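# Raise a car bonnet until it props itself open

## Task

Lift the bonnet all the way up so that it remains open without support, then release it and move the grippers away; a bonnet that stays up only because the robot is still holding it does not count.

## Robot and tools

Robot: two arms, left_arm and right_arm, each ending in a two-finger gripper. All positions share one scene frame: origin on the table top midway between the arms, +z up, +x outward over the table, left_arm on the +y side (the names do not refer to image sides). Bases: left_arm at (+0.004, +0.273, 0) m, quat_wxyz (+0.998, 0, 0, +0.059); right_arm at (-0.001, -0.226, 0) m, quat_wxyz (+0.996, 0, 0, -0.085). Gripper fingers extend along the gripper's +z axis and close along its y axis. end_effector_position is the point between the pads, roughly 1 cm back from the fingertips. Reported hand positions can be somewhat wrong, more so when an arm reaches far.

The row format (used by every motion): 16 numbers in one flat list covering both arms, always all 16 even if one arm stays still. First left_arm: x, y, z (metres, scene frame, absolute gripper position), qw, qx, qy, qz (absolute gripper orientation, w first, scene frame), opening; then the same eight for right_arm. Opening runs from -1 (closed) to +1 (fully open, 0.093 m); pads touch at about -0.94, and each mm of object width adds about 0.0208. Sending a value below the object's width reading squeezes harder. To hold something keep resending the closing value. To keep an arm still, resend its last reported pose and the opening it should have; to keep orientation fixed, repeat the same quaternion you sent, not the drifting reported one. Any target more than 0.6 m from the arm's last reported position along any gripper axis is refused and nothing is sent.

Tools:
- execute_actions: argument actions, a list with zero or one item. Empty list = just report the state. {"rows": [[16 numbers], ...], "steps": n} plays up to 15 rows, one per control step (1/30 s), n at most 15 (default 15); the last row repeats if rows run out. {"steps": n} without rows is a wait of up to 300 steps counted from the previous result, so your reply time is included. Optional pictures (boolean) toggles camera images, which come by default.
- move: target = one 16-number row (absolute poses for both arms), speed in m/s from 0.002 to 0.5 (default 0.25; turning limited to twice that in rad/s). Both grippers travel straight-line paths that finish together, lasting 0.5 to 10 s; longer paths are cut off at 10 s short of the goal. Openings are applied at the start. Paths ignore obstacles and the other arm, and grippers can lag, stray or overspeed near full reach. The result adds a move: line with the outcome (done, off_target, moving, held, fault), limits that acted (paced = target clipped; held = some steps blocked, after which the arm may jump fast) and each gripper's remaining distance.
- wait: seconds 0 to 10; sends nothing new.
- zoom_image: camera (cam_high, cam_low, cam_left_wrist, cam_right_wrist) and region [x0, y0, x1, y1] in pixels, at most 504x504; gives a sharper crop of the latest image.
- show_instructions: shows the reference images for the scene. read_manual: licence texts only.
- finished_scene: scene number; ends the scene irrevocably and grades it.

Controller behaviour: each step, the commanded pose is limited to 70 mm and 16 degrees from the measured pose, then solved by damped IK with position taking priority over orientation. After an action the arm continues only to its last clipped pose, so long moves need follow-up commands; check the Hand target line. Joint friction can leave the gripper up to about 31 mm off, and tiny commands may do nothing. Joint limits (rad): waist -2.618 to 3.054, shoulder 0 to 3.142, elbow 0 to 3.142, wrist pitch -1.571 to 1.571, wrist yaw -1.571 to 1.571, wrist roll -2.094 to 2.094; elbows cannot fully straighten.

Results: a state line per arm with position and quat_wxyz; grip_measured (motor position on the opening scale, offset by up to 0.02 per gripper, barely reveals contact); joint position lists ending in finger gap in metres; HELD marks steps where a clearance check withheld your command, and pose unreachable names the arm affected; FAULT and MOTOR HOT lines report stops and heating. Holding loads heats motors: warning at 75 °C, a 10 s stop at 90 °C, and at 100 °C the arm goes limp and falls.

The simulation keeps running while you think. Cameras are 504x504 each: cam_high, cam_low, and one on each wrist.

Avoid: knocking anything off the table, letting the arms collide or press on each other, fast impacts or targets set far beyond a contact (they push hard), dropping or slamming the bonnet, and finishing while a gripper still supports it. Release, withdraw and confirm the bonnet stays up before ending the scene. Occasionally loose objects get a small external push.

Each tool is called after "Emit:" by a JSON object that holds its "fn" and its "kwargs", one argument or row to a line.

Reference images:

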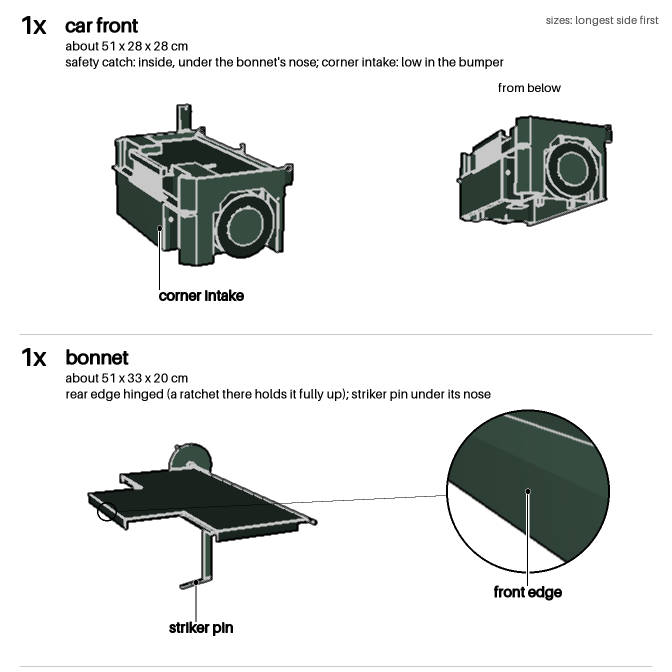

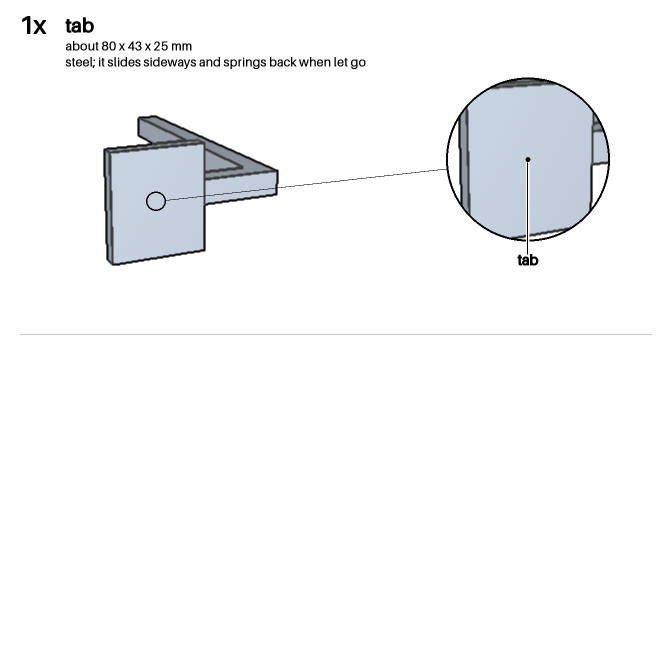

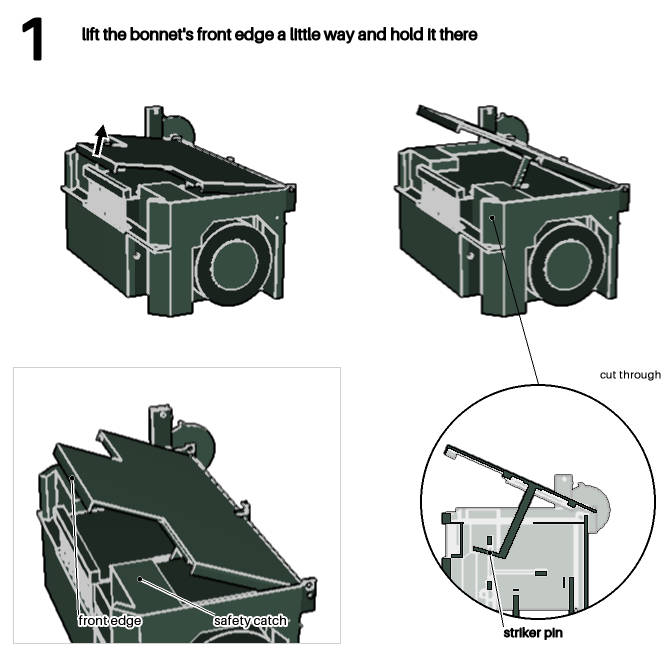

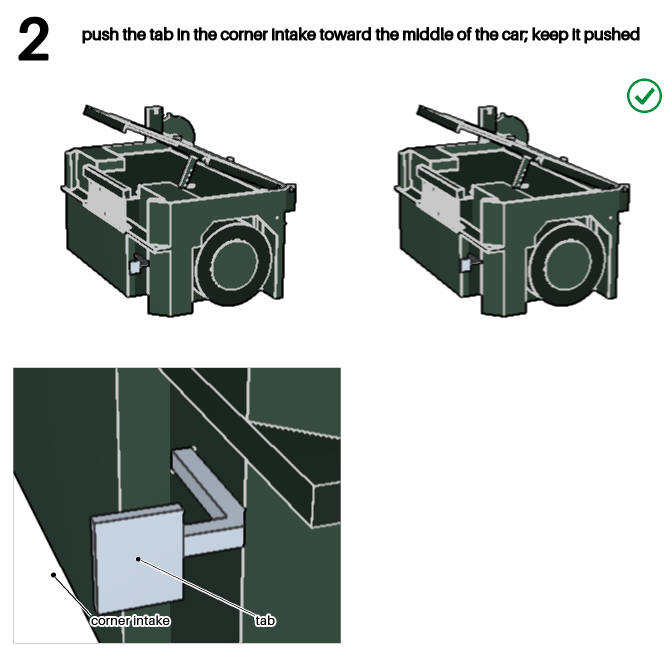

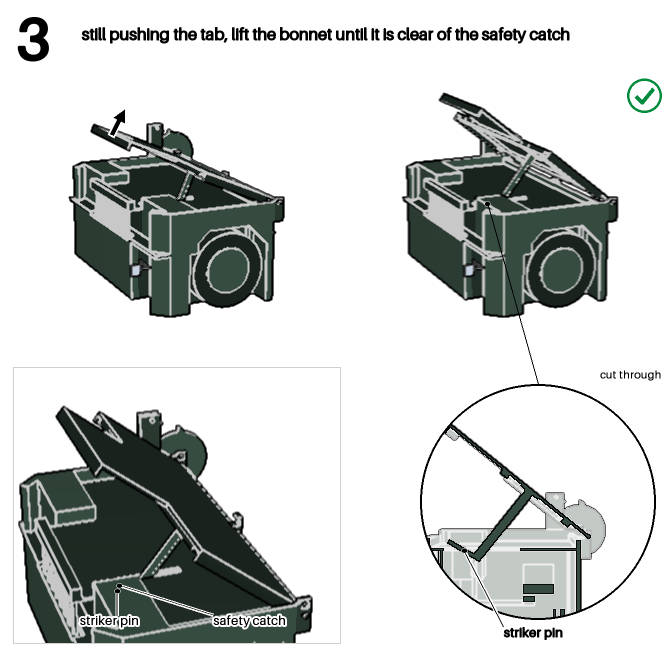

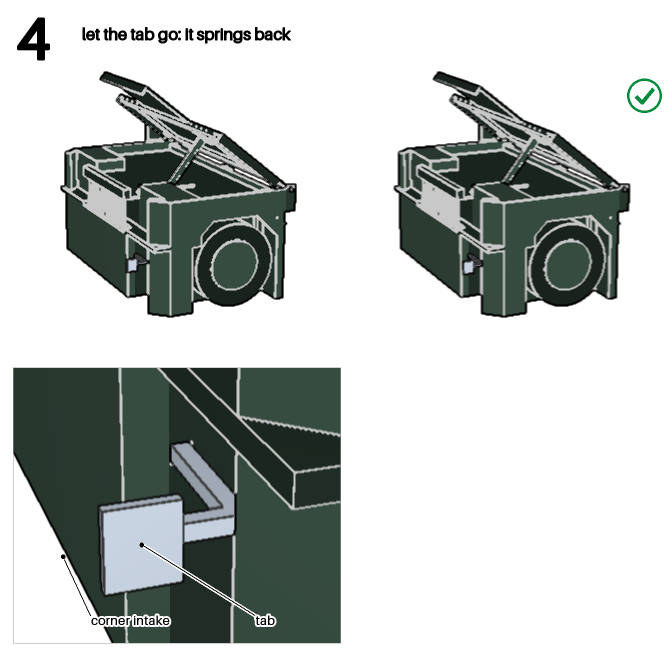

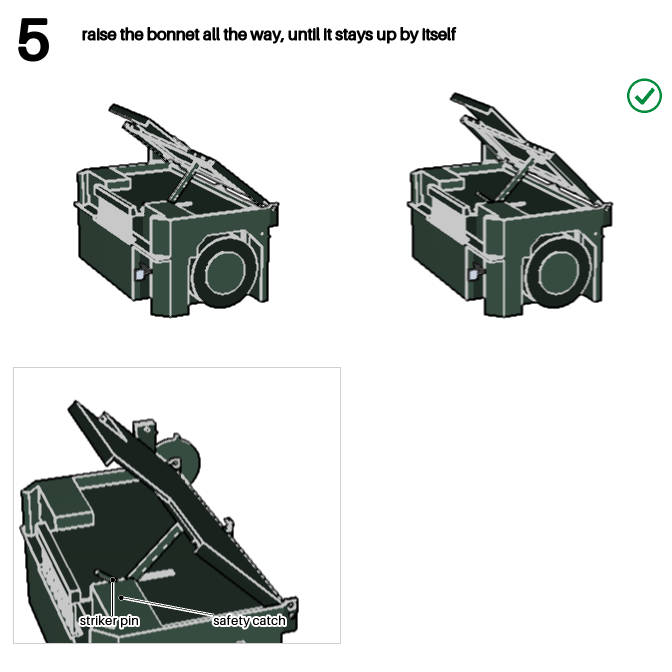

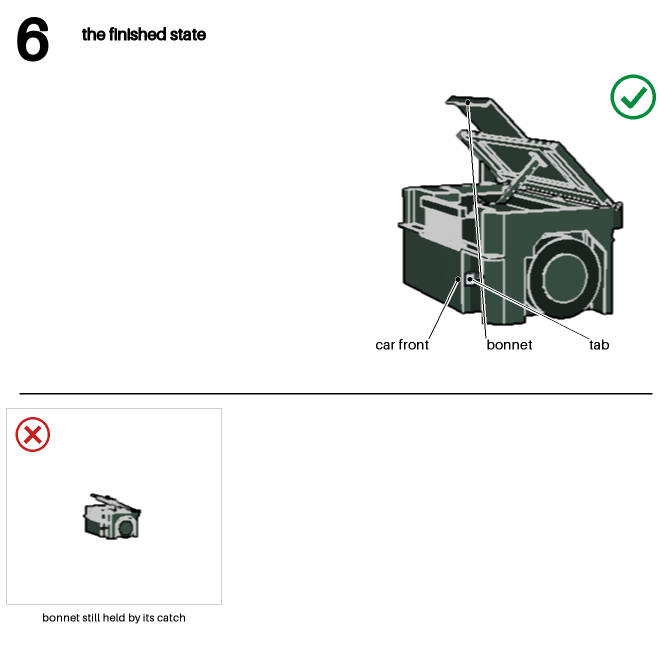

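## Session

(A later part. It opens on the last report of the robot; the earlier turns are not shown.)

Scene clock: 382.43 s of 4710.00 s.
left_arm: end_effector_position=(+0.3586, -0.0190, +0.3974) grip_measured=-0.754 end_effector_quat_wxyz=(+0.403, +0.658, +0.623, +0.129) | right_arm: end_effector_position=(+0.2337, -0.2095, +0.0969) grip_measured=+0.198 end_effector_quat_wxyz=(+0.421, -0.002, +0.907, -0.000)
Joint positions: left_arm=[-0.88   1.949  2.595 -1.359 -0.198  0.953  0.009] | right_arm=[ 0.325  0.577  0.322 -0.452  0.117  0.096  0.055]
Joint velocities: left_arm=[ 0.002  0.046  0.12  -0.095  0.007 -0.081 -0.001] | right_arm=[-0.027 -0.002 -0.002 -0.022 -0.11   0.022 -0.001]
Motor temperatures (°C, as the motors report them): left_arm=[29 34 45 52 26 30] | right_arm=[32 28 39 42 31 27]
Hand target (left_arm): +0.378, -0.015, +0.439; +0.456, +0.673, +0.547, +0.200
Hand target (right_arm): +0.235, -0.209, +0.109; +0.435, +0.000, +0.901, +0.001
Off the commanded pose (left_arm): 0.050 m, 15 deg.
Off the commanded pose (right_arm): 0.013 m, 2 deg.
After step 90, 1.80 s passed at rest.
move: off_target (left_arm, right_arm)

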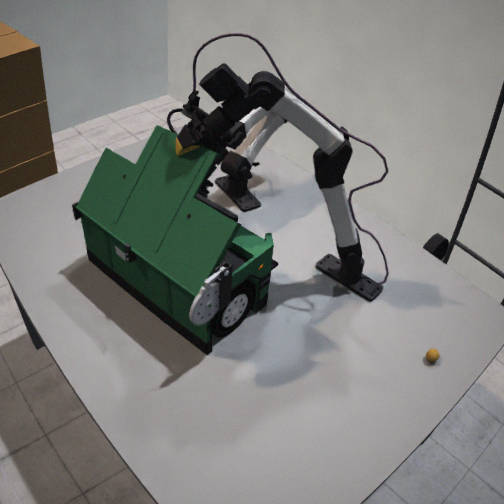

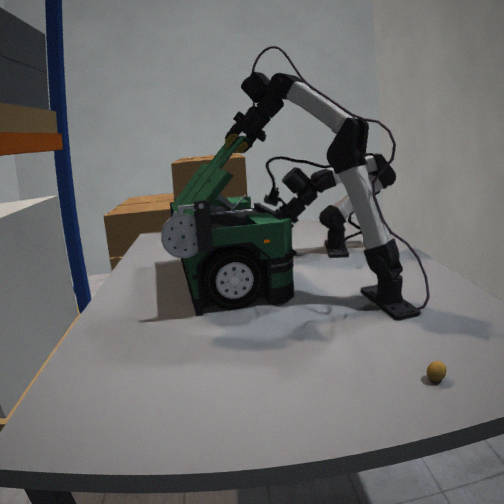

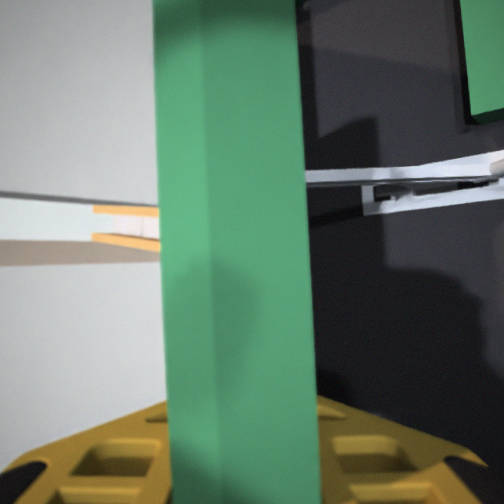

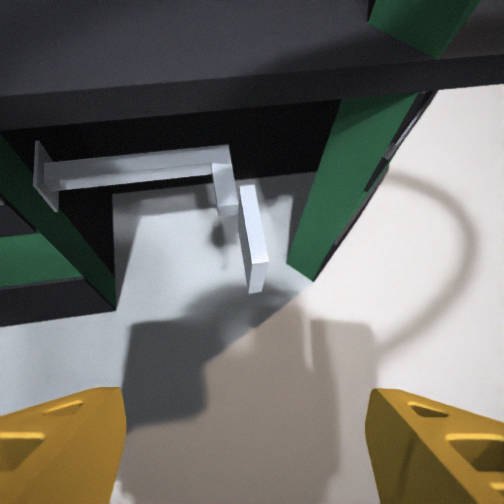

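Emit:
{"fn": "move", "kwargs": {
  "target": [0.355,-0.02,0.4,0.42,0.65,0.62,0.14,-0.8,0.24,-0.21,0.33,0.707,0,0.707,0,-1],
  "speed": 0.15
}}

Emit:
{"fn": "move", "kwargs": {
  "target": [0.355,-0.02,0.4,0.42,0.65,0.62,0.14,-0.8,0.38,-0.21,0.335,0.707,0,0.707,0,-1],
  "speed": 0.08
}}

Scene clock: 393.33 s of 4710.00 s.
left_arm: end_effector_position=(+0.3571, -0.0194, +0.3953) grip_measured=-0.753 end_effector_quat_wxyz=(+0.411, +0.647, +0.628, +0.134) | right_arm: end_effector_position=(+0.2365, -0.2109, +0.3187) grip_measured=-0.985 end_effector_quat_wxyz=(+0.697, -0.005, +0.717, +0.005)
Joint positions: left_arm=[-0.893  1.884  2.459 -1.273 -0.224  0.932  0.009] | right_arm=[ 0.355  0.364  0.61  -0.275  0.171  0.006  0.   ]
Joint velocities: left_arm=[ 0.012  0.017 -0.007  0.007 -0.022 -0.007  0.   ] | right_arm=[ 0.002 -0.022 -0.017  0.037 -0.022 -0.051  0.   ]
Motor temperatures (°C, as the motors report them): left_arm=[29 35 45 54 26 31] | right_arm=[31 28 41 42 30 27]
Hand target (left_arm): +0.355, -0.020, +0.400; +0.419, +0.649, +0.620, +0.139
Hand target (right_arm): +0.236, -0.211, +0.331; +0.708, -0.006, +0.707, +0.004
Off the commanded pose (left_arm): 0.005 m, 2 deg.
Off the commanded pose (right_arm): 0.012 m, 2 deg.
After step 90, 5.07 s passed at rest.
move: off_target (right_arm)

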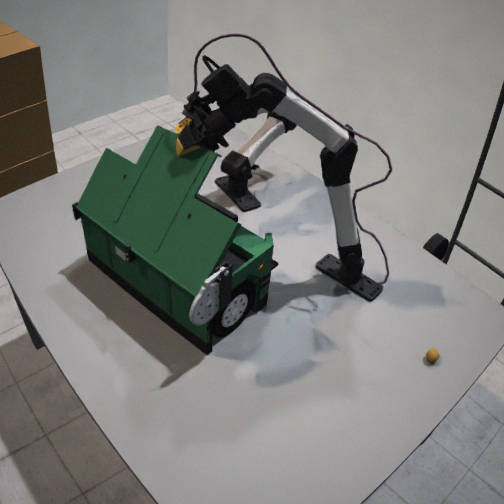

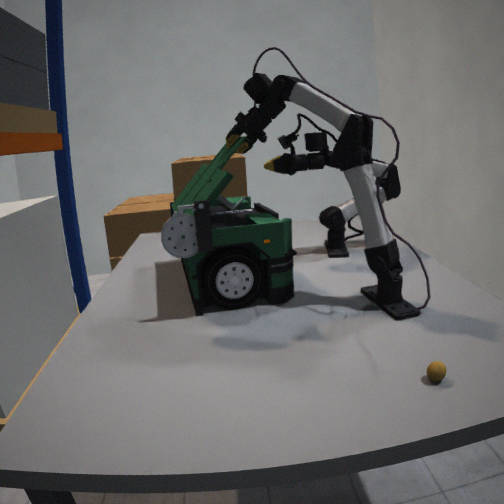

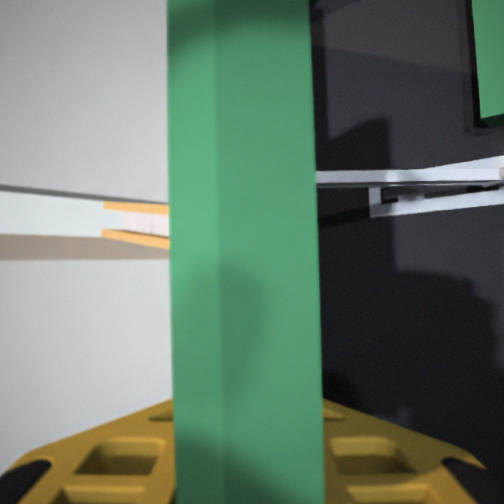

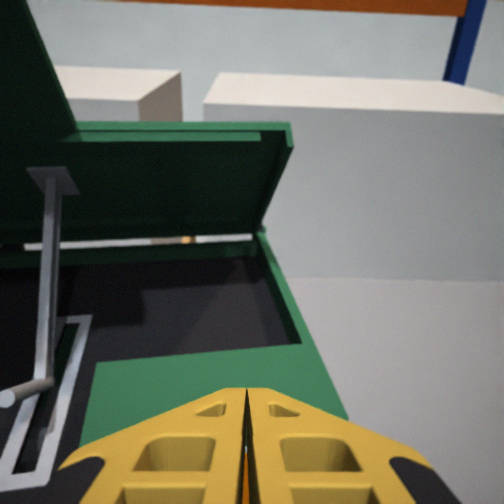

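Scene clock: 395.70 s of 4710.00 s.
left_arm: end_effector_position=(+0.3571, -0.0194, +0.3953) grip_measured=-0.753 end_effector_quat_wxyz=(+0.411, +0.647, +0.628, +0.134) | right_arm: end_effector_position=(+0.3747, -0.2064, +0.3257) grip_measured=-0.985 end_effector_quat_wxyz=(+0.698, +0.002, +0.716, +0.001)
Joint positions: left_arm=[-0.893  1.884  2.459 -1.273 -0.224  0.932  0.009] | right_arm=[0.265 1.021 0.754 0.243 0.096 0.006 0.   ]
Joint velocities: left_arm=[-0.007 -0.017 -0.007 -0.037  0.037  0.022  0.001] | right_arm=[ 0.007 -0.012 -0.012 -0.022  0.051 -0.081  0.   ]
Motor temperatures (°C, as the motors report them): left_arm=[29 35 45 53 26 31] | right_arm=[31 28 41 42 30 27]
Hand target (left_arm): +0.355, -0.020, +0.400; +0.419, +0.649, +0.620, +0.139
Hand target (right_arm): +0.379, -0.208, +0.336; +0.707, -0.001, +0.707, -0.001
Off the commanded pose (left_arm): 0.005 m, 2 deg.
Off the commanded pose (right_arm): 0.011 m, 1 deg.
move: off_target (right_arm)

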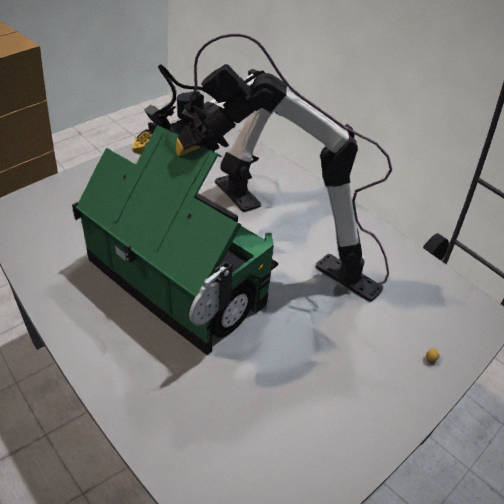

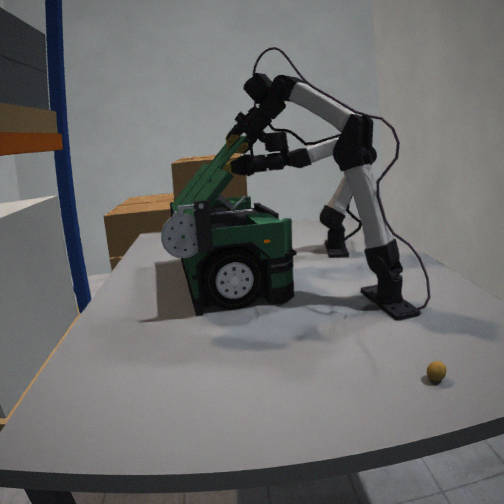

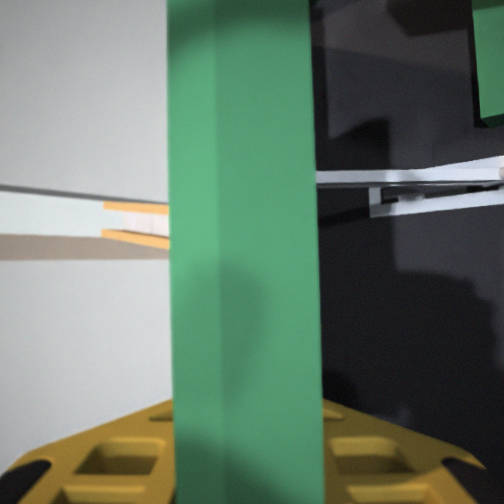

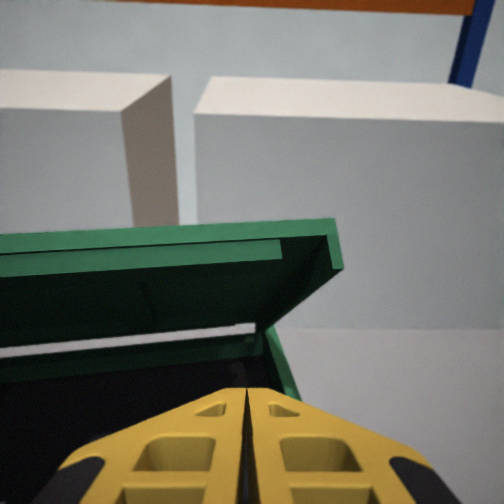

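Emit:
{"fn": "move", "kwargs": {
  "target": [0.355,-0.02,0.4,0.42,0.65,0.62,0.14,-0.8,0.45,-0.21,0.32,0.707,0,0.707,0,-1],
  "speed": 0.04
}}

Scene clock: 401.80 s of 4710.00 s.
left_arm: end_effector_position=(+0.3571, -0.0194, +0.3953) grip_measured=-0.753 end_effector_quat_wxyz=(+0.411, +0.647, +0.628, +0.134) | right_arm: end_effector_position=(+0.4443, -0.2063, +0.3103) grip_measured=-0.985 end_effector_quat_wxyz=(+0.697, +0.002, +0.717, +0.001)
Joint positions: left_arm=[-0.893  1.884  2.459 -1.273 -0.224  0.932  0.009] | right_arm=[0.242 1.329 0.88  0.42  0.073 0.006 0.   ]
Joint velocities: left_arm=[-0.012 -0.012  0.002  0.007 -0.007  0.022  0.   ] | right_arm=[-0.002 -0.007 -0.002  0.022 -0.051 -0.007  0.   ]
Motor temperatures (°C, as the motors report them): left_arm=[29 36 43 53 26 31] | right_arm=[31 28 42 43 30 27]
Hand target (left_arm): +0.355, -0.020, +0.400; +0.419, +0.649, +0.620, +0.139
Hand target (right_arm): +0.449, -0.209, +0.321; +0.707, -0.001, +0.707, -0.000
Off the commanded pose (left_arm): 0.005 m, 2 deg.
Off the commanded pose (right_arm): 0.012 m, 2 deg.
After step 90, 0.93 s passed at rest.
move: off_target (right_arm)

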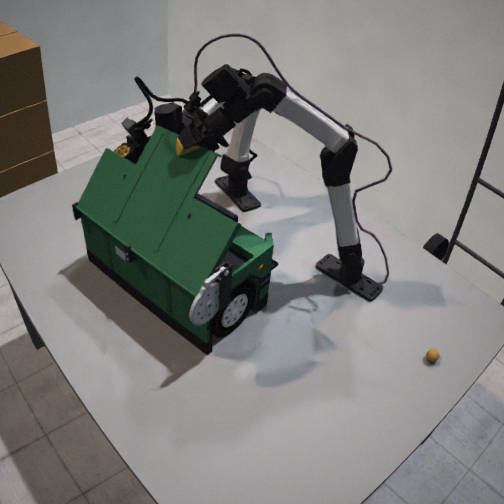

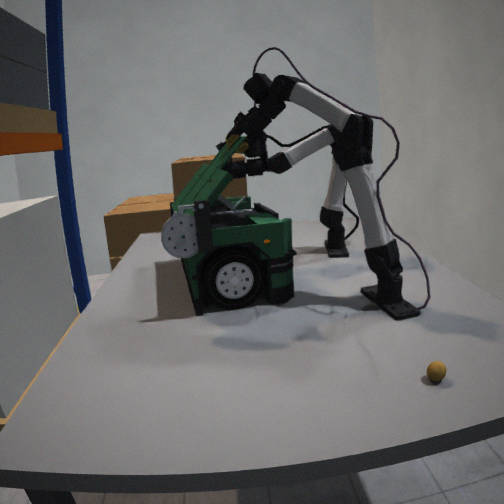

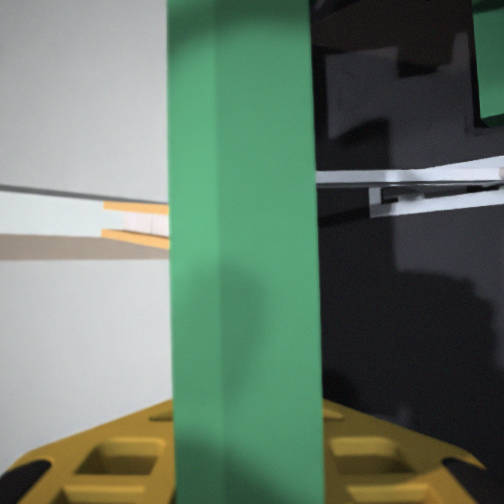

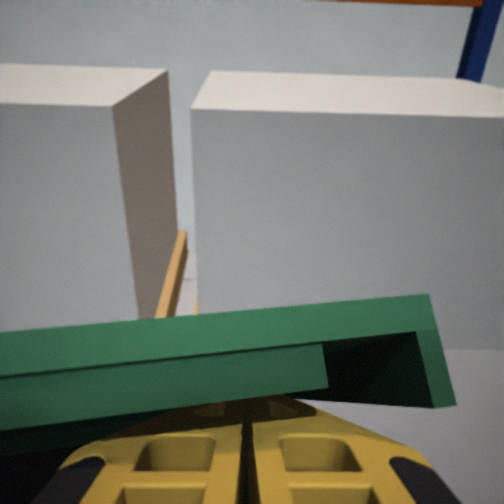

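Emit:
{"fn": "move", "kwargs": {
  "target": [0.36,-0.02,0.41,0.42,0.65,0.62,0.14,-0.8,0.47,-0.21,0.37,0.74,0,0.67,0,-1],
  "speed": 0.04
}}

Scene clock: 411.07 s of 4710.00 s.
left_arm: end_effector_position=(+0.3582, -0.0189, +0.3967) grip_measured=-0.753 end_effector_quat_wxyz=(+0.402, +0.648, +0.632, +0.136) | right_arm: end_effector_position=(+0.4549, -0.2058, +0.3097) grip_measured=-0.985 end_effector_quat_wxyz=(+0.674, -0.010, +0.739, -0.003)
Joint positions: left_arm=[-0.893  1.945  2.582 -1.354 -0.23   0.927  0.009] | right_arm=[ 0.235  1.365  0.965  0.308  0.057 -0.013  0.   ]
Joint velocities: left_arm=[ 0.007  0.017  0.012  0.007  0.037  0.022 -0.   ] | right_arm=[-0.002  0.002  0.002 -0.066  0.007 -0.051  0.   ]
Motor temperatures (°C, as the motors report them): left_arm=[29 37 42 52 26 30] | right_arm=[31 29 44 45 30 27]
Hand target (left_arm): +0.359, -0.020, +0.410; +0.420, +0.649, +0.619, +0.140
Hand target (right_arm): +0.460, -0.210, +0.368; +0.739, -0.002, +0.673, -0.000
Off the commanded pose (left_arm): 0.013 m, 3 deg.
Off the commanded pose (right_arm): 0.062 m, 11 deg.
After step 90, 4.43 s passed at rest.
move: off_target (left_arm, right_arm)

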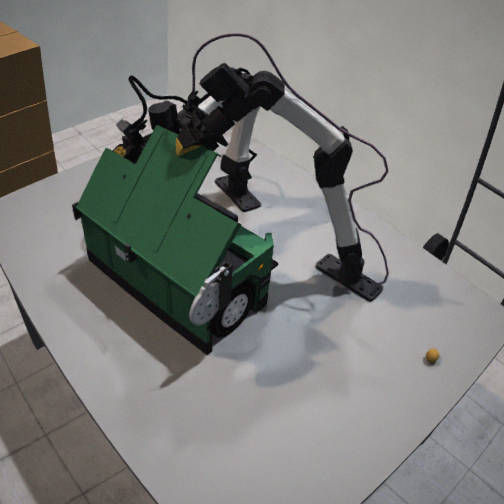

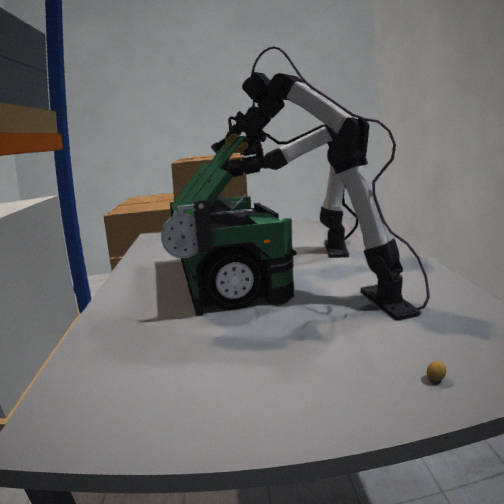

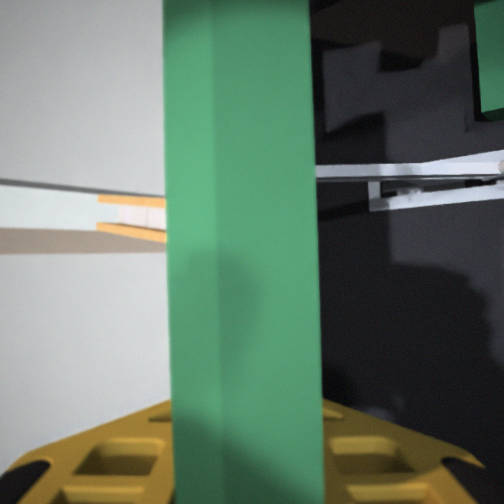

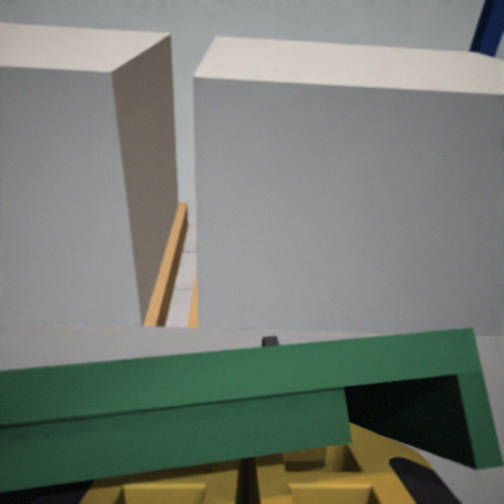

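Right supports. Open left and see whether it moves.

Emit:
{"fn": "move", "kwargs": {
  "target": [0.358,-0.019,0.397,0.42,0.65,0.62,0.14,0.5,0.49,-0.21,0.36,0.74,0,0.67,0,-1],
  "speed": 0.04
}}

Scene clock: 416.27 s of 4710.00 s.
left_arm: end_effector_position=(+0.3599, -0.0205, +0.3899) grip_measured=+0.499 end_effector_quat_wxyz=(+0.407, +0.652, +0.624, +0.140) | right_arm: end_effector_position=(+0.4640, -0.2063, +0.2937) grip_measured=-0.985 end_effector_quat_wxyz=(+0.659, -0.011, +0.752, -0.005)
Joint positions: left_arm=[-0.893  1.879  2.427 -1.251 -0.231  0.947  0.069] | right_arm=[ 0.233  1.409  0.976  0.302  0.056 -0.015  0.   ]
Joint velocities: left_arm=[-0.002 -0.012 -0.017 -0.007  0.037  0.037  0.   ] | right_arm=[ 0.002 -0.007  0.007  0.022  0.051 -0.022  0.   ]
Motor temperatures (°C, as the motors report them): left_arm=[29 37 42 51 26 30] | right_arm=[31 30 46 48 29 27]
Hand target (left_arm): +0.358, -0.019, +0.397; +0.419, +0.649, +0.620, +0.140
Hand target (right_arm): +0.475, -0.210, +0.358; +0.737, -0.003, +0.675, -0.001
Off the commanded pose (left_arm): 0.008 m, 2 deg.
Off the commanded pose (right_arm): 0.071 m, 13 deg.
move: off_target (right_arm)

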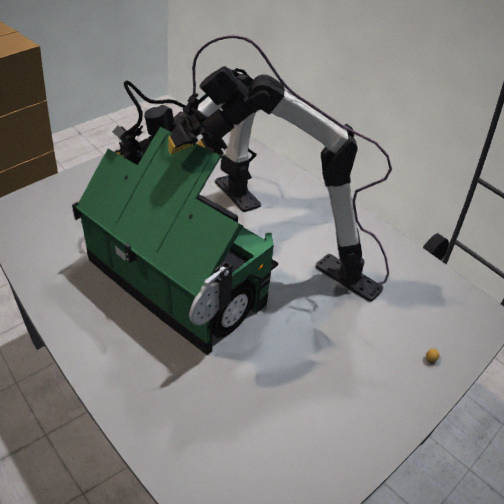

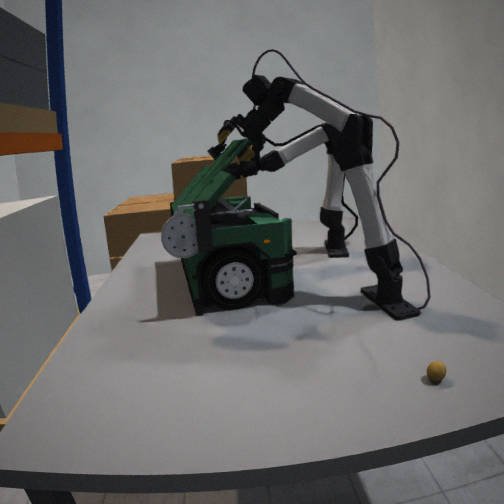

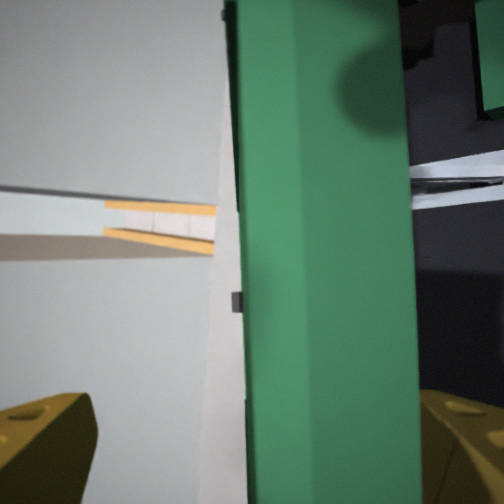

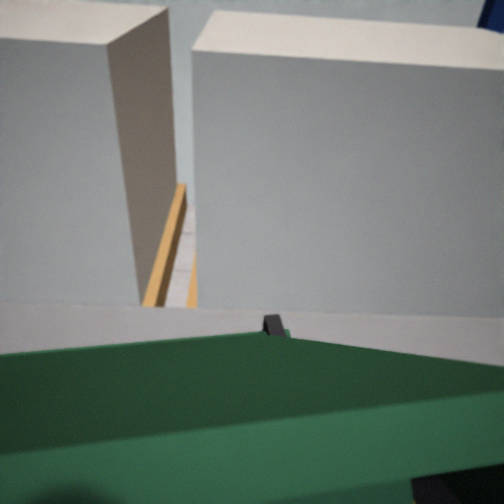

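Emit:
{"fn": "execute_actions", "kwargs": {
  "actions": []
}}

Scene clock: 425.40 s of 4710.00 s.
left_arm: end_effector_position=(+0.3601, -0.0208, +0.3903) grip_measured=+0.499 end_effector_quat_wxyz=(+0.408, +0.652, +0.624, +0.140) | right_arm: end_effector_position=(+0.4640, -0.2063, +0.2937) grip_measured=-0.985 end_effector_quat_wxyz=(+0.659, -0.011, +0.752, -0.005)
Joint positions: left_arm=[-0.893  1.879  2.427 -1.249 -0.231  0.947  0.069] | right_arm=[ 0.233  1.409  0.976  0.302  0.056 -0.015  0.   ]
Joint velocities: left_arm=[-0.002 -0.007 -0.007  0.051  0.051  0.022 -0.001] | right_arm=[ 0.007 -0.022 -0.012  0.066 -0.095 -0.081  0.   ]
Motor temperatures (°C, as the motors report them): left_arm=[29 38 41 51 26 30] | right_arm=[30 30 49 55 29 27]
Hand target (left_arm): +0.358, -0.019, +0.397; +0.419, +0.649, +0.620, +0.140
Hand target (right_arm): +0.475, -0.210, +0.358; +0.737, -0.003, +0.675, -0.001
Off the commanded pose (left_arm): 0.007 m, 1 deg.
Off the commanded pose (right_arm): 0.071 m, 13 deg.
Steps of this call (steps 1 to 90: nothing new was sent; then 6.13 s passed at rest). Readings (end_effector_position):
1: left_arm (+0.3599, -0.0206, +0.3899) | right_arm (+0.4640, -0.2063, +0.2937)
2: left_arm (+0.3600, -0.0206, +0.3900) | right_arm (+0.4640, -0.2063, +0.2937)
4: left_arm (+0.3601, -0.0207, +0.3901) | right_arm (+0.4640, -0.2063, +0.2937)
8: left_arm (+0.3601, -0.0207, +0.3902) | right_arm (+0.4640, -0.2063, +0.2937)
90: the state above

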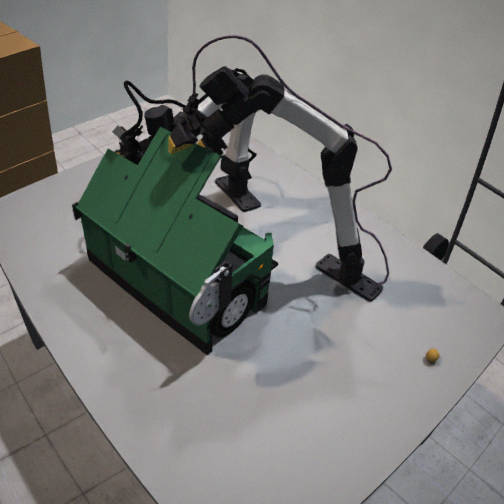

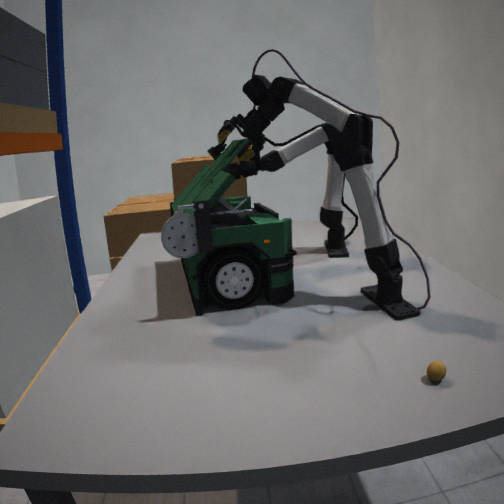

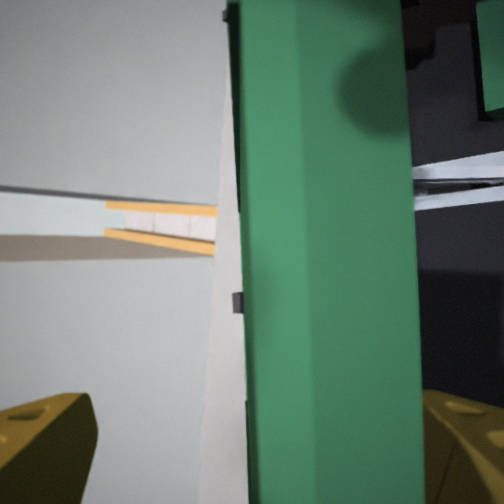

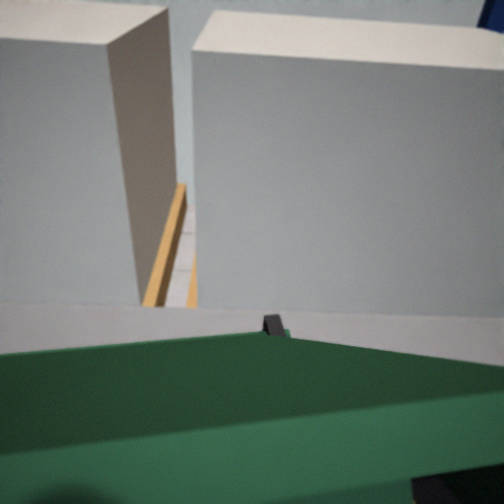

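Emit:
{"fn": "move", "kwargs": {
  "target": [0.36,-0.0205,0.392,0.41,0.65,0.62,0.14,0.5,0.36,-0.21,0.27,0.74,0,0.67,0,-1],
  "speed": 0.15
}}

Emit:
{"fn": "move", "kwargs": {
  "target": [0.36,-0.0205,0.392,0.41,0.65,0.62,0.14,0.5,0.36,-0.2,0.31,0.866,0,0.5,0,-1],
  "speed": 0.15
}}

Scene clock: 438.87 s of 4710.00 s.
left_arm: end_effector_position=(+0.3601, -0.0207, +0.3901) grip_measured=+0.499 end_effector_quat_wxyz=(+0.408, +0.652, +0.624, +0.140) | right_arm: end_effector_position=(+0.3642, -0.2126, +0.2673) grip_measured=-0.985 end_effector_quat_wxyz=(+0.735, -0.006, +0.678, -0.001)
Joint positions: left_arm=[-0.893  1.879  2.427 -1.249 -0.231  0.947  0.069] | right_arm=[ 0.233  1.058  0.428  0.71   0.056 -0.015  0.   ]
Joint velocities: left_arm=[ 0.007 -0.017 -0.007 -0.037  0.066  0.007 -0.   ] | right_arm=[-0.017 -0.012 -0.017  0.022 -0.007 -0.125  0.   ]
Motor temperatures (°C, as the motors report them): left_arm=[29 39 40 51 26 30] | right_arm=[30 30 53 59 29 27]
Hand target (left_arm): +0.360, -0.020, +0.392; +0.411, +0.652, +0.622, +0.140
Hand target (right_arm): +0.359, -0.211, +0.269; +0.741, -0.002, +0.671, +0.001
Off the commanded pose (left_arm): 0.002 m, 1 deg.
Off the commanded pose (right_arm): 0.006 m, 1 deg.
After step 90, 9.03 s passed at rest.
move: done

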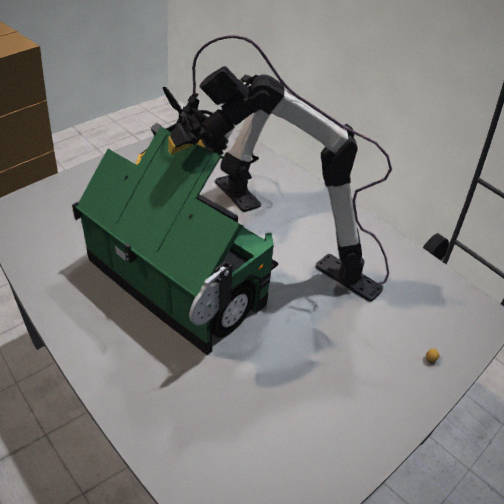

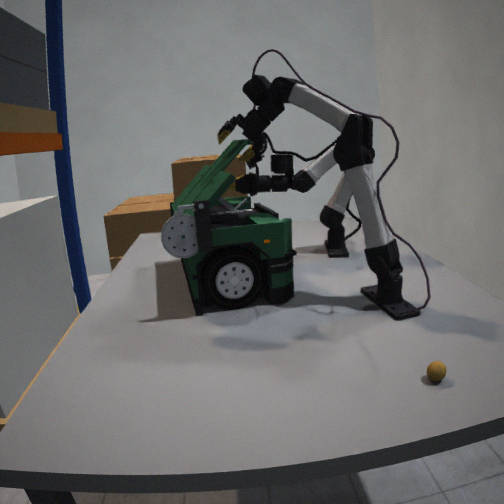

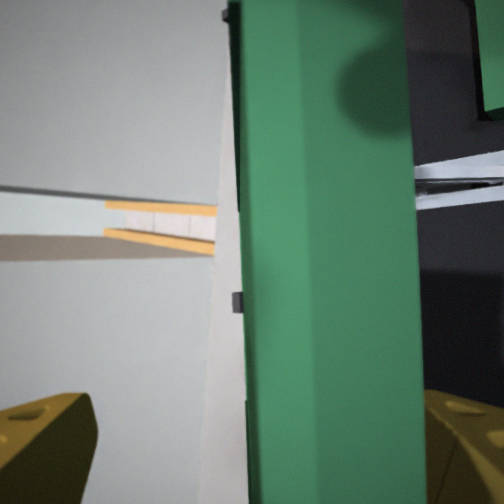

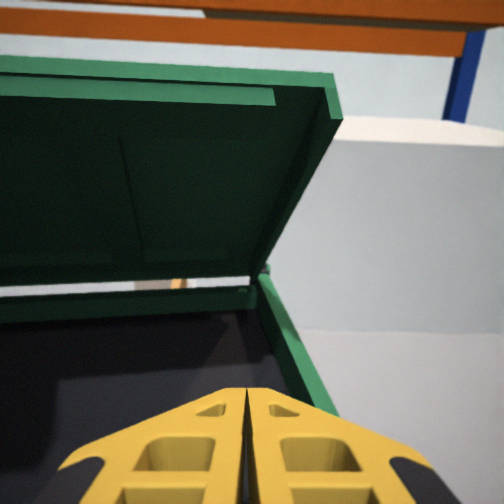

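Scene clock: 441.00 s of 4710.00 s.
left_arm: end_effector_position=(+0.3600, -0.0206, +0.3900) grip_measured=+0.499 end_effector_quat_wxyz=(+0.407, +0.652, +0.624, +0.140) | right_arm: end_effector_position=(+0.3579, -0.2026, +0.3166) grip_measured=-0.985 end_effector_quat_wxyz=(+0.868, -0.004, +0.497, +0.003)
Joint positions: left_arm=[-0.893  1.879  2.427 -1.25  -0.231  0.947  0.069] | right_arm=[ 0.272  1.396  0.362  1.567  0.078 -0.051  0.   ]
Joint velocities: left_arm=[-0.002 -0.002  0.022 -0.037  0.037 -0.051 -0.001] | right_arm=[ 0.007  0.002  0.002 -0.066  0.022 -0.007  0.   ]
Motor temperatures (°C, as the motors report them): left_arm=[29 39 40 51 26 29] | right_arm=[30 30 52 58 29 27]
Hand target (left_arm): +0.360, -0.020, +0.392; +0.411, +0.652, +0.622, +0.140
Hand target (right_arm): +0.358, -0.200, +0.310; +0.865, -0.004, +0.502, +0.001
Off the commanded pose (left_arm): 0.002 m, 1 deg.
Off the commanded pose (right_arm): 0.007 m, 1 deg.
joint sent to its limit (right arm) — the command would take joint 4 (wrist pitch) past its upper limit, so that joint was sent only as far as its limit.
move: done

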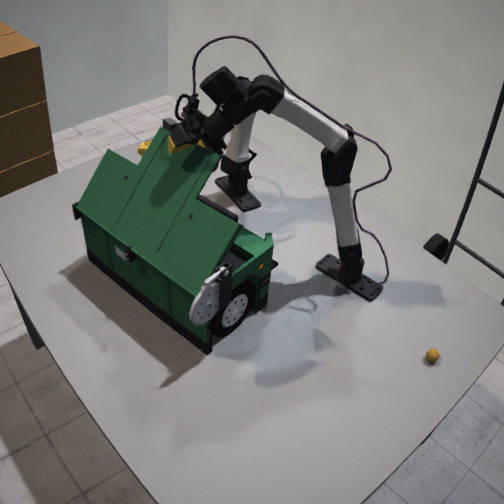

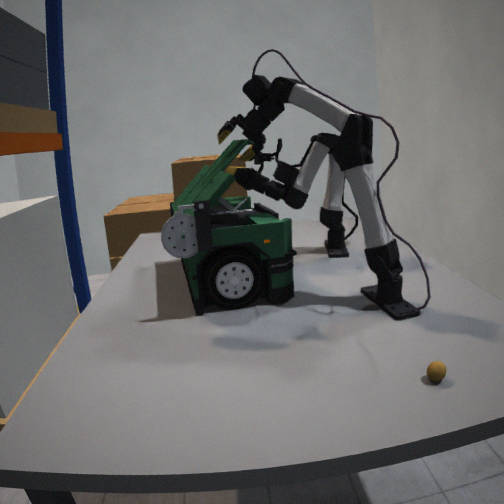

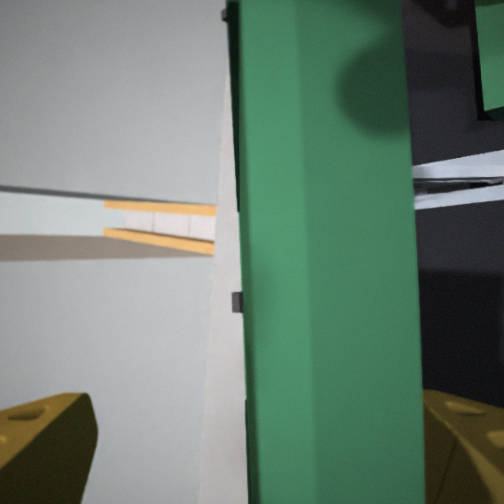

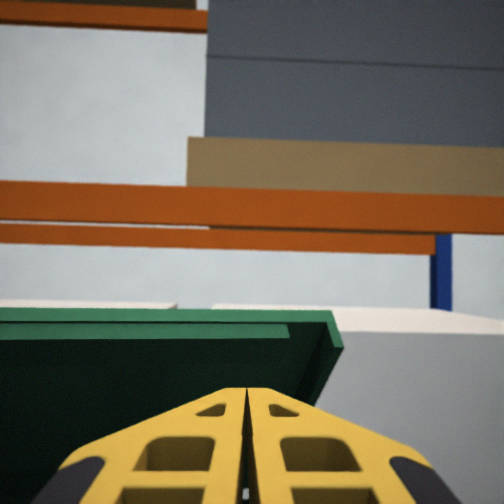

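Emit:
{"fn": "move", "kwargs": {
  "target": [0.36,-0.0205,0.392,0.41,0.65,0.62,0.14,1,0.45,-0.2,0.345,0.85,0,0.527,0,-1],
  "speed": 0.06
}}

Scene clock: 446.17 s of 4710.00 s.
left_arm: end_effector_position=(+0.3599, -0.0205, +0.3899) grip_measured=+1.000 end_effector_quat_wxyz=(+0.407, +0.652, +0.624, +0.140) | right_arm: end_effector_position=(+0.4328, -0.1948, +0.3619) grip_measured=-0.985 end_effector_quat_wxyz=(+0.868, -0.003, +0.496, +0.006)
Joint positions: left_arm=[-0.893  1.879  2.427 -1.251 -0.231  0.947  0.093] | right_arm=[ 0.272  1.555  0.732  1.357  0.078 -0.045  0.   ]
Joint velocities: left_arm=[ 0.007 -0.002  0.002 -0.051  0.007  0.037  0.   ] | right_arm=[-0.012 -0.007 -0.007 -0.007 -0.007 -0.007  0.   ]
Motor temperatures (°C, as the motors report them): left_arm=[29 39 39 50 26 29] | right_arm=[30 30 50 54 29 27]
Hand target (left_arm): +0.360, -0.020, +0.392; +0.411, +0.652, +0.622, +0.140
Hand target (right_arm): +0.448, -0.199, +0.345; +0.850, +0.001, +0.526, -0.000
Off the commanded pose (left_arm): 0.002 m, 1 deg.
Off the commanded pose (right_arm): 0.025 m, 4 deg.
After step 90, 0.30 s passed at rest.
move: off_target (right_arm)

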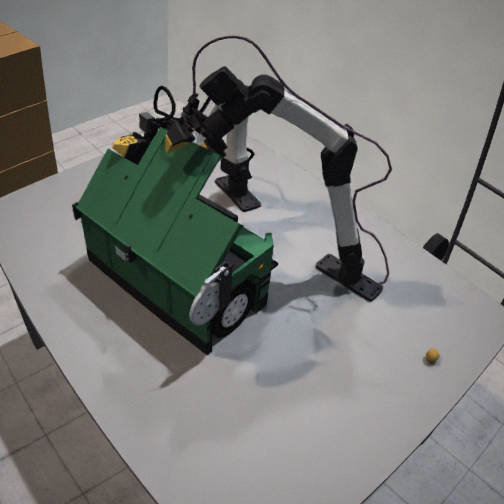

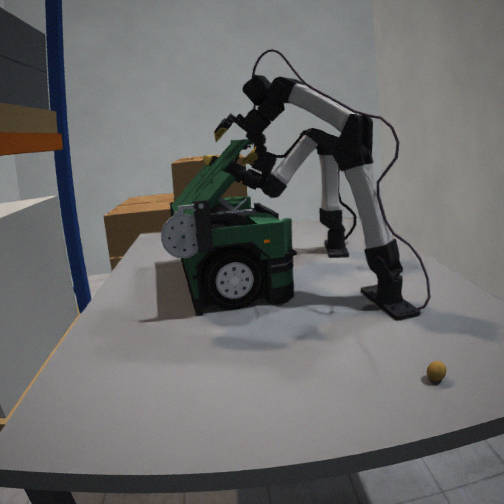

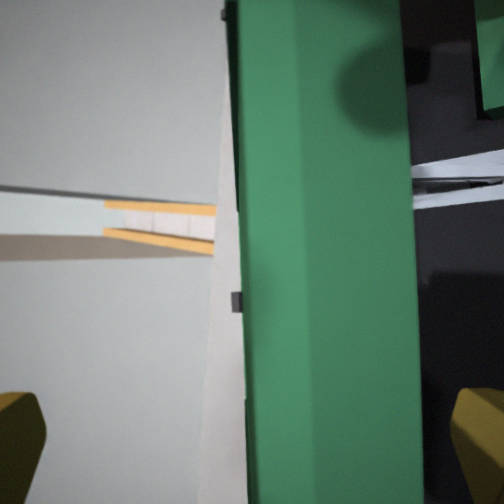

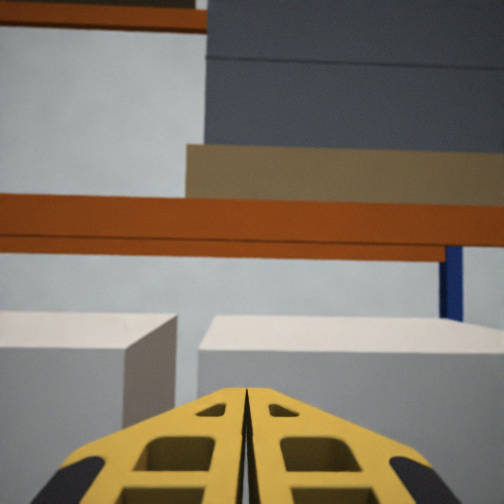

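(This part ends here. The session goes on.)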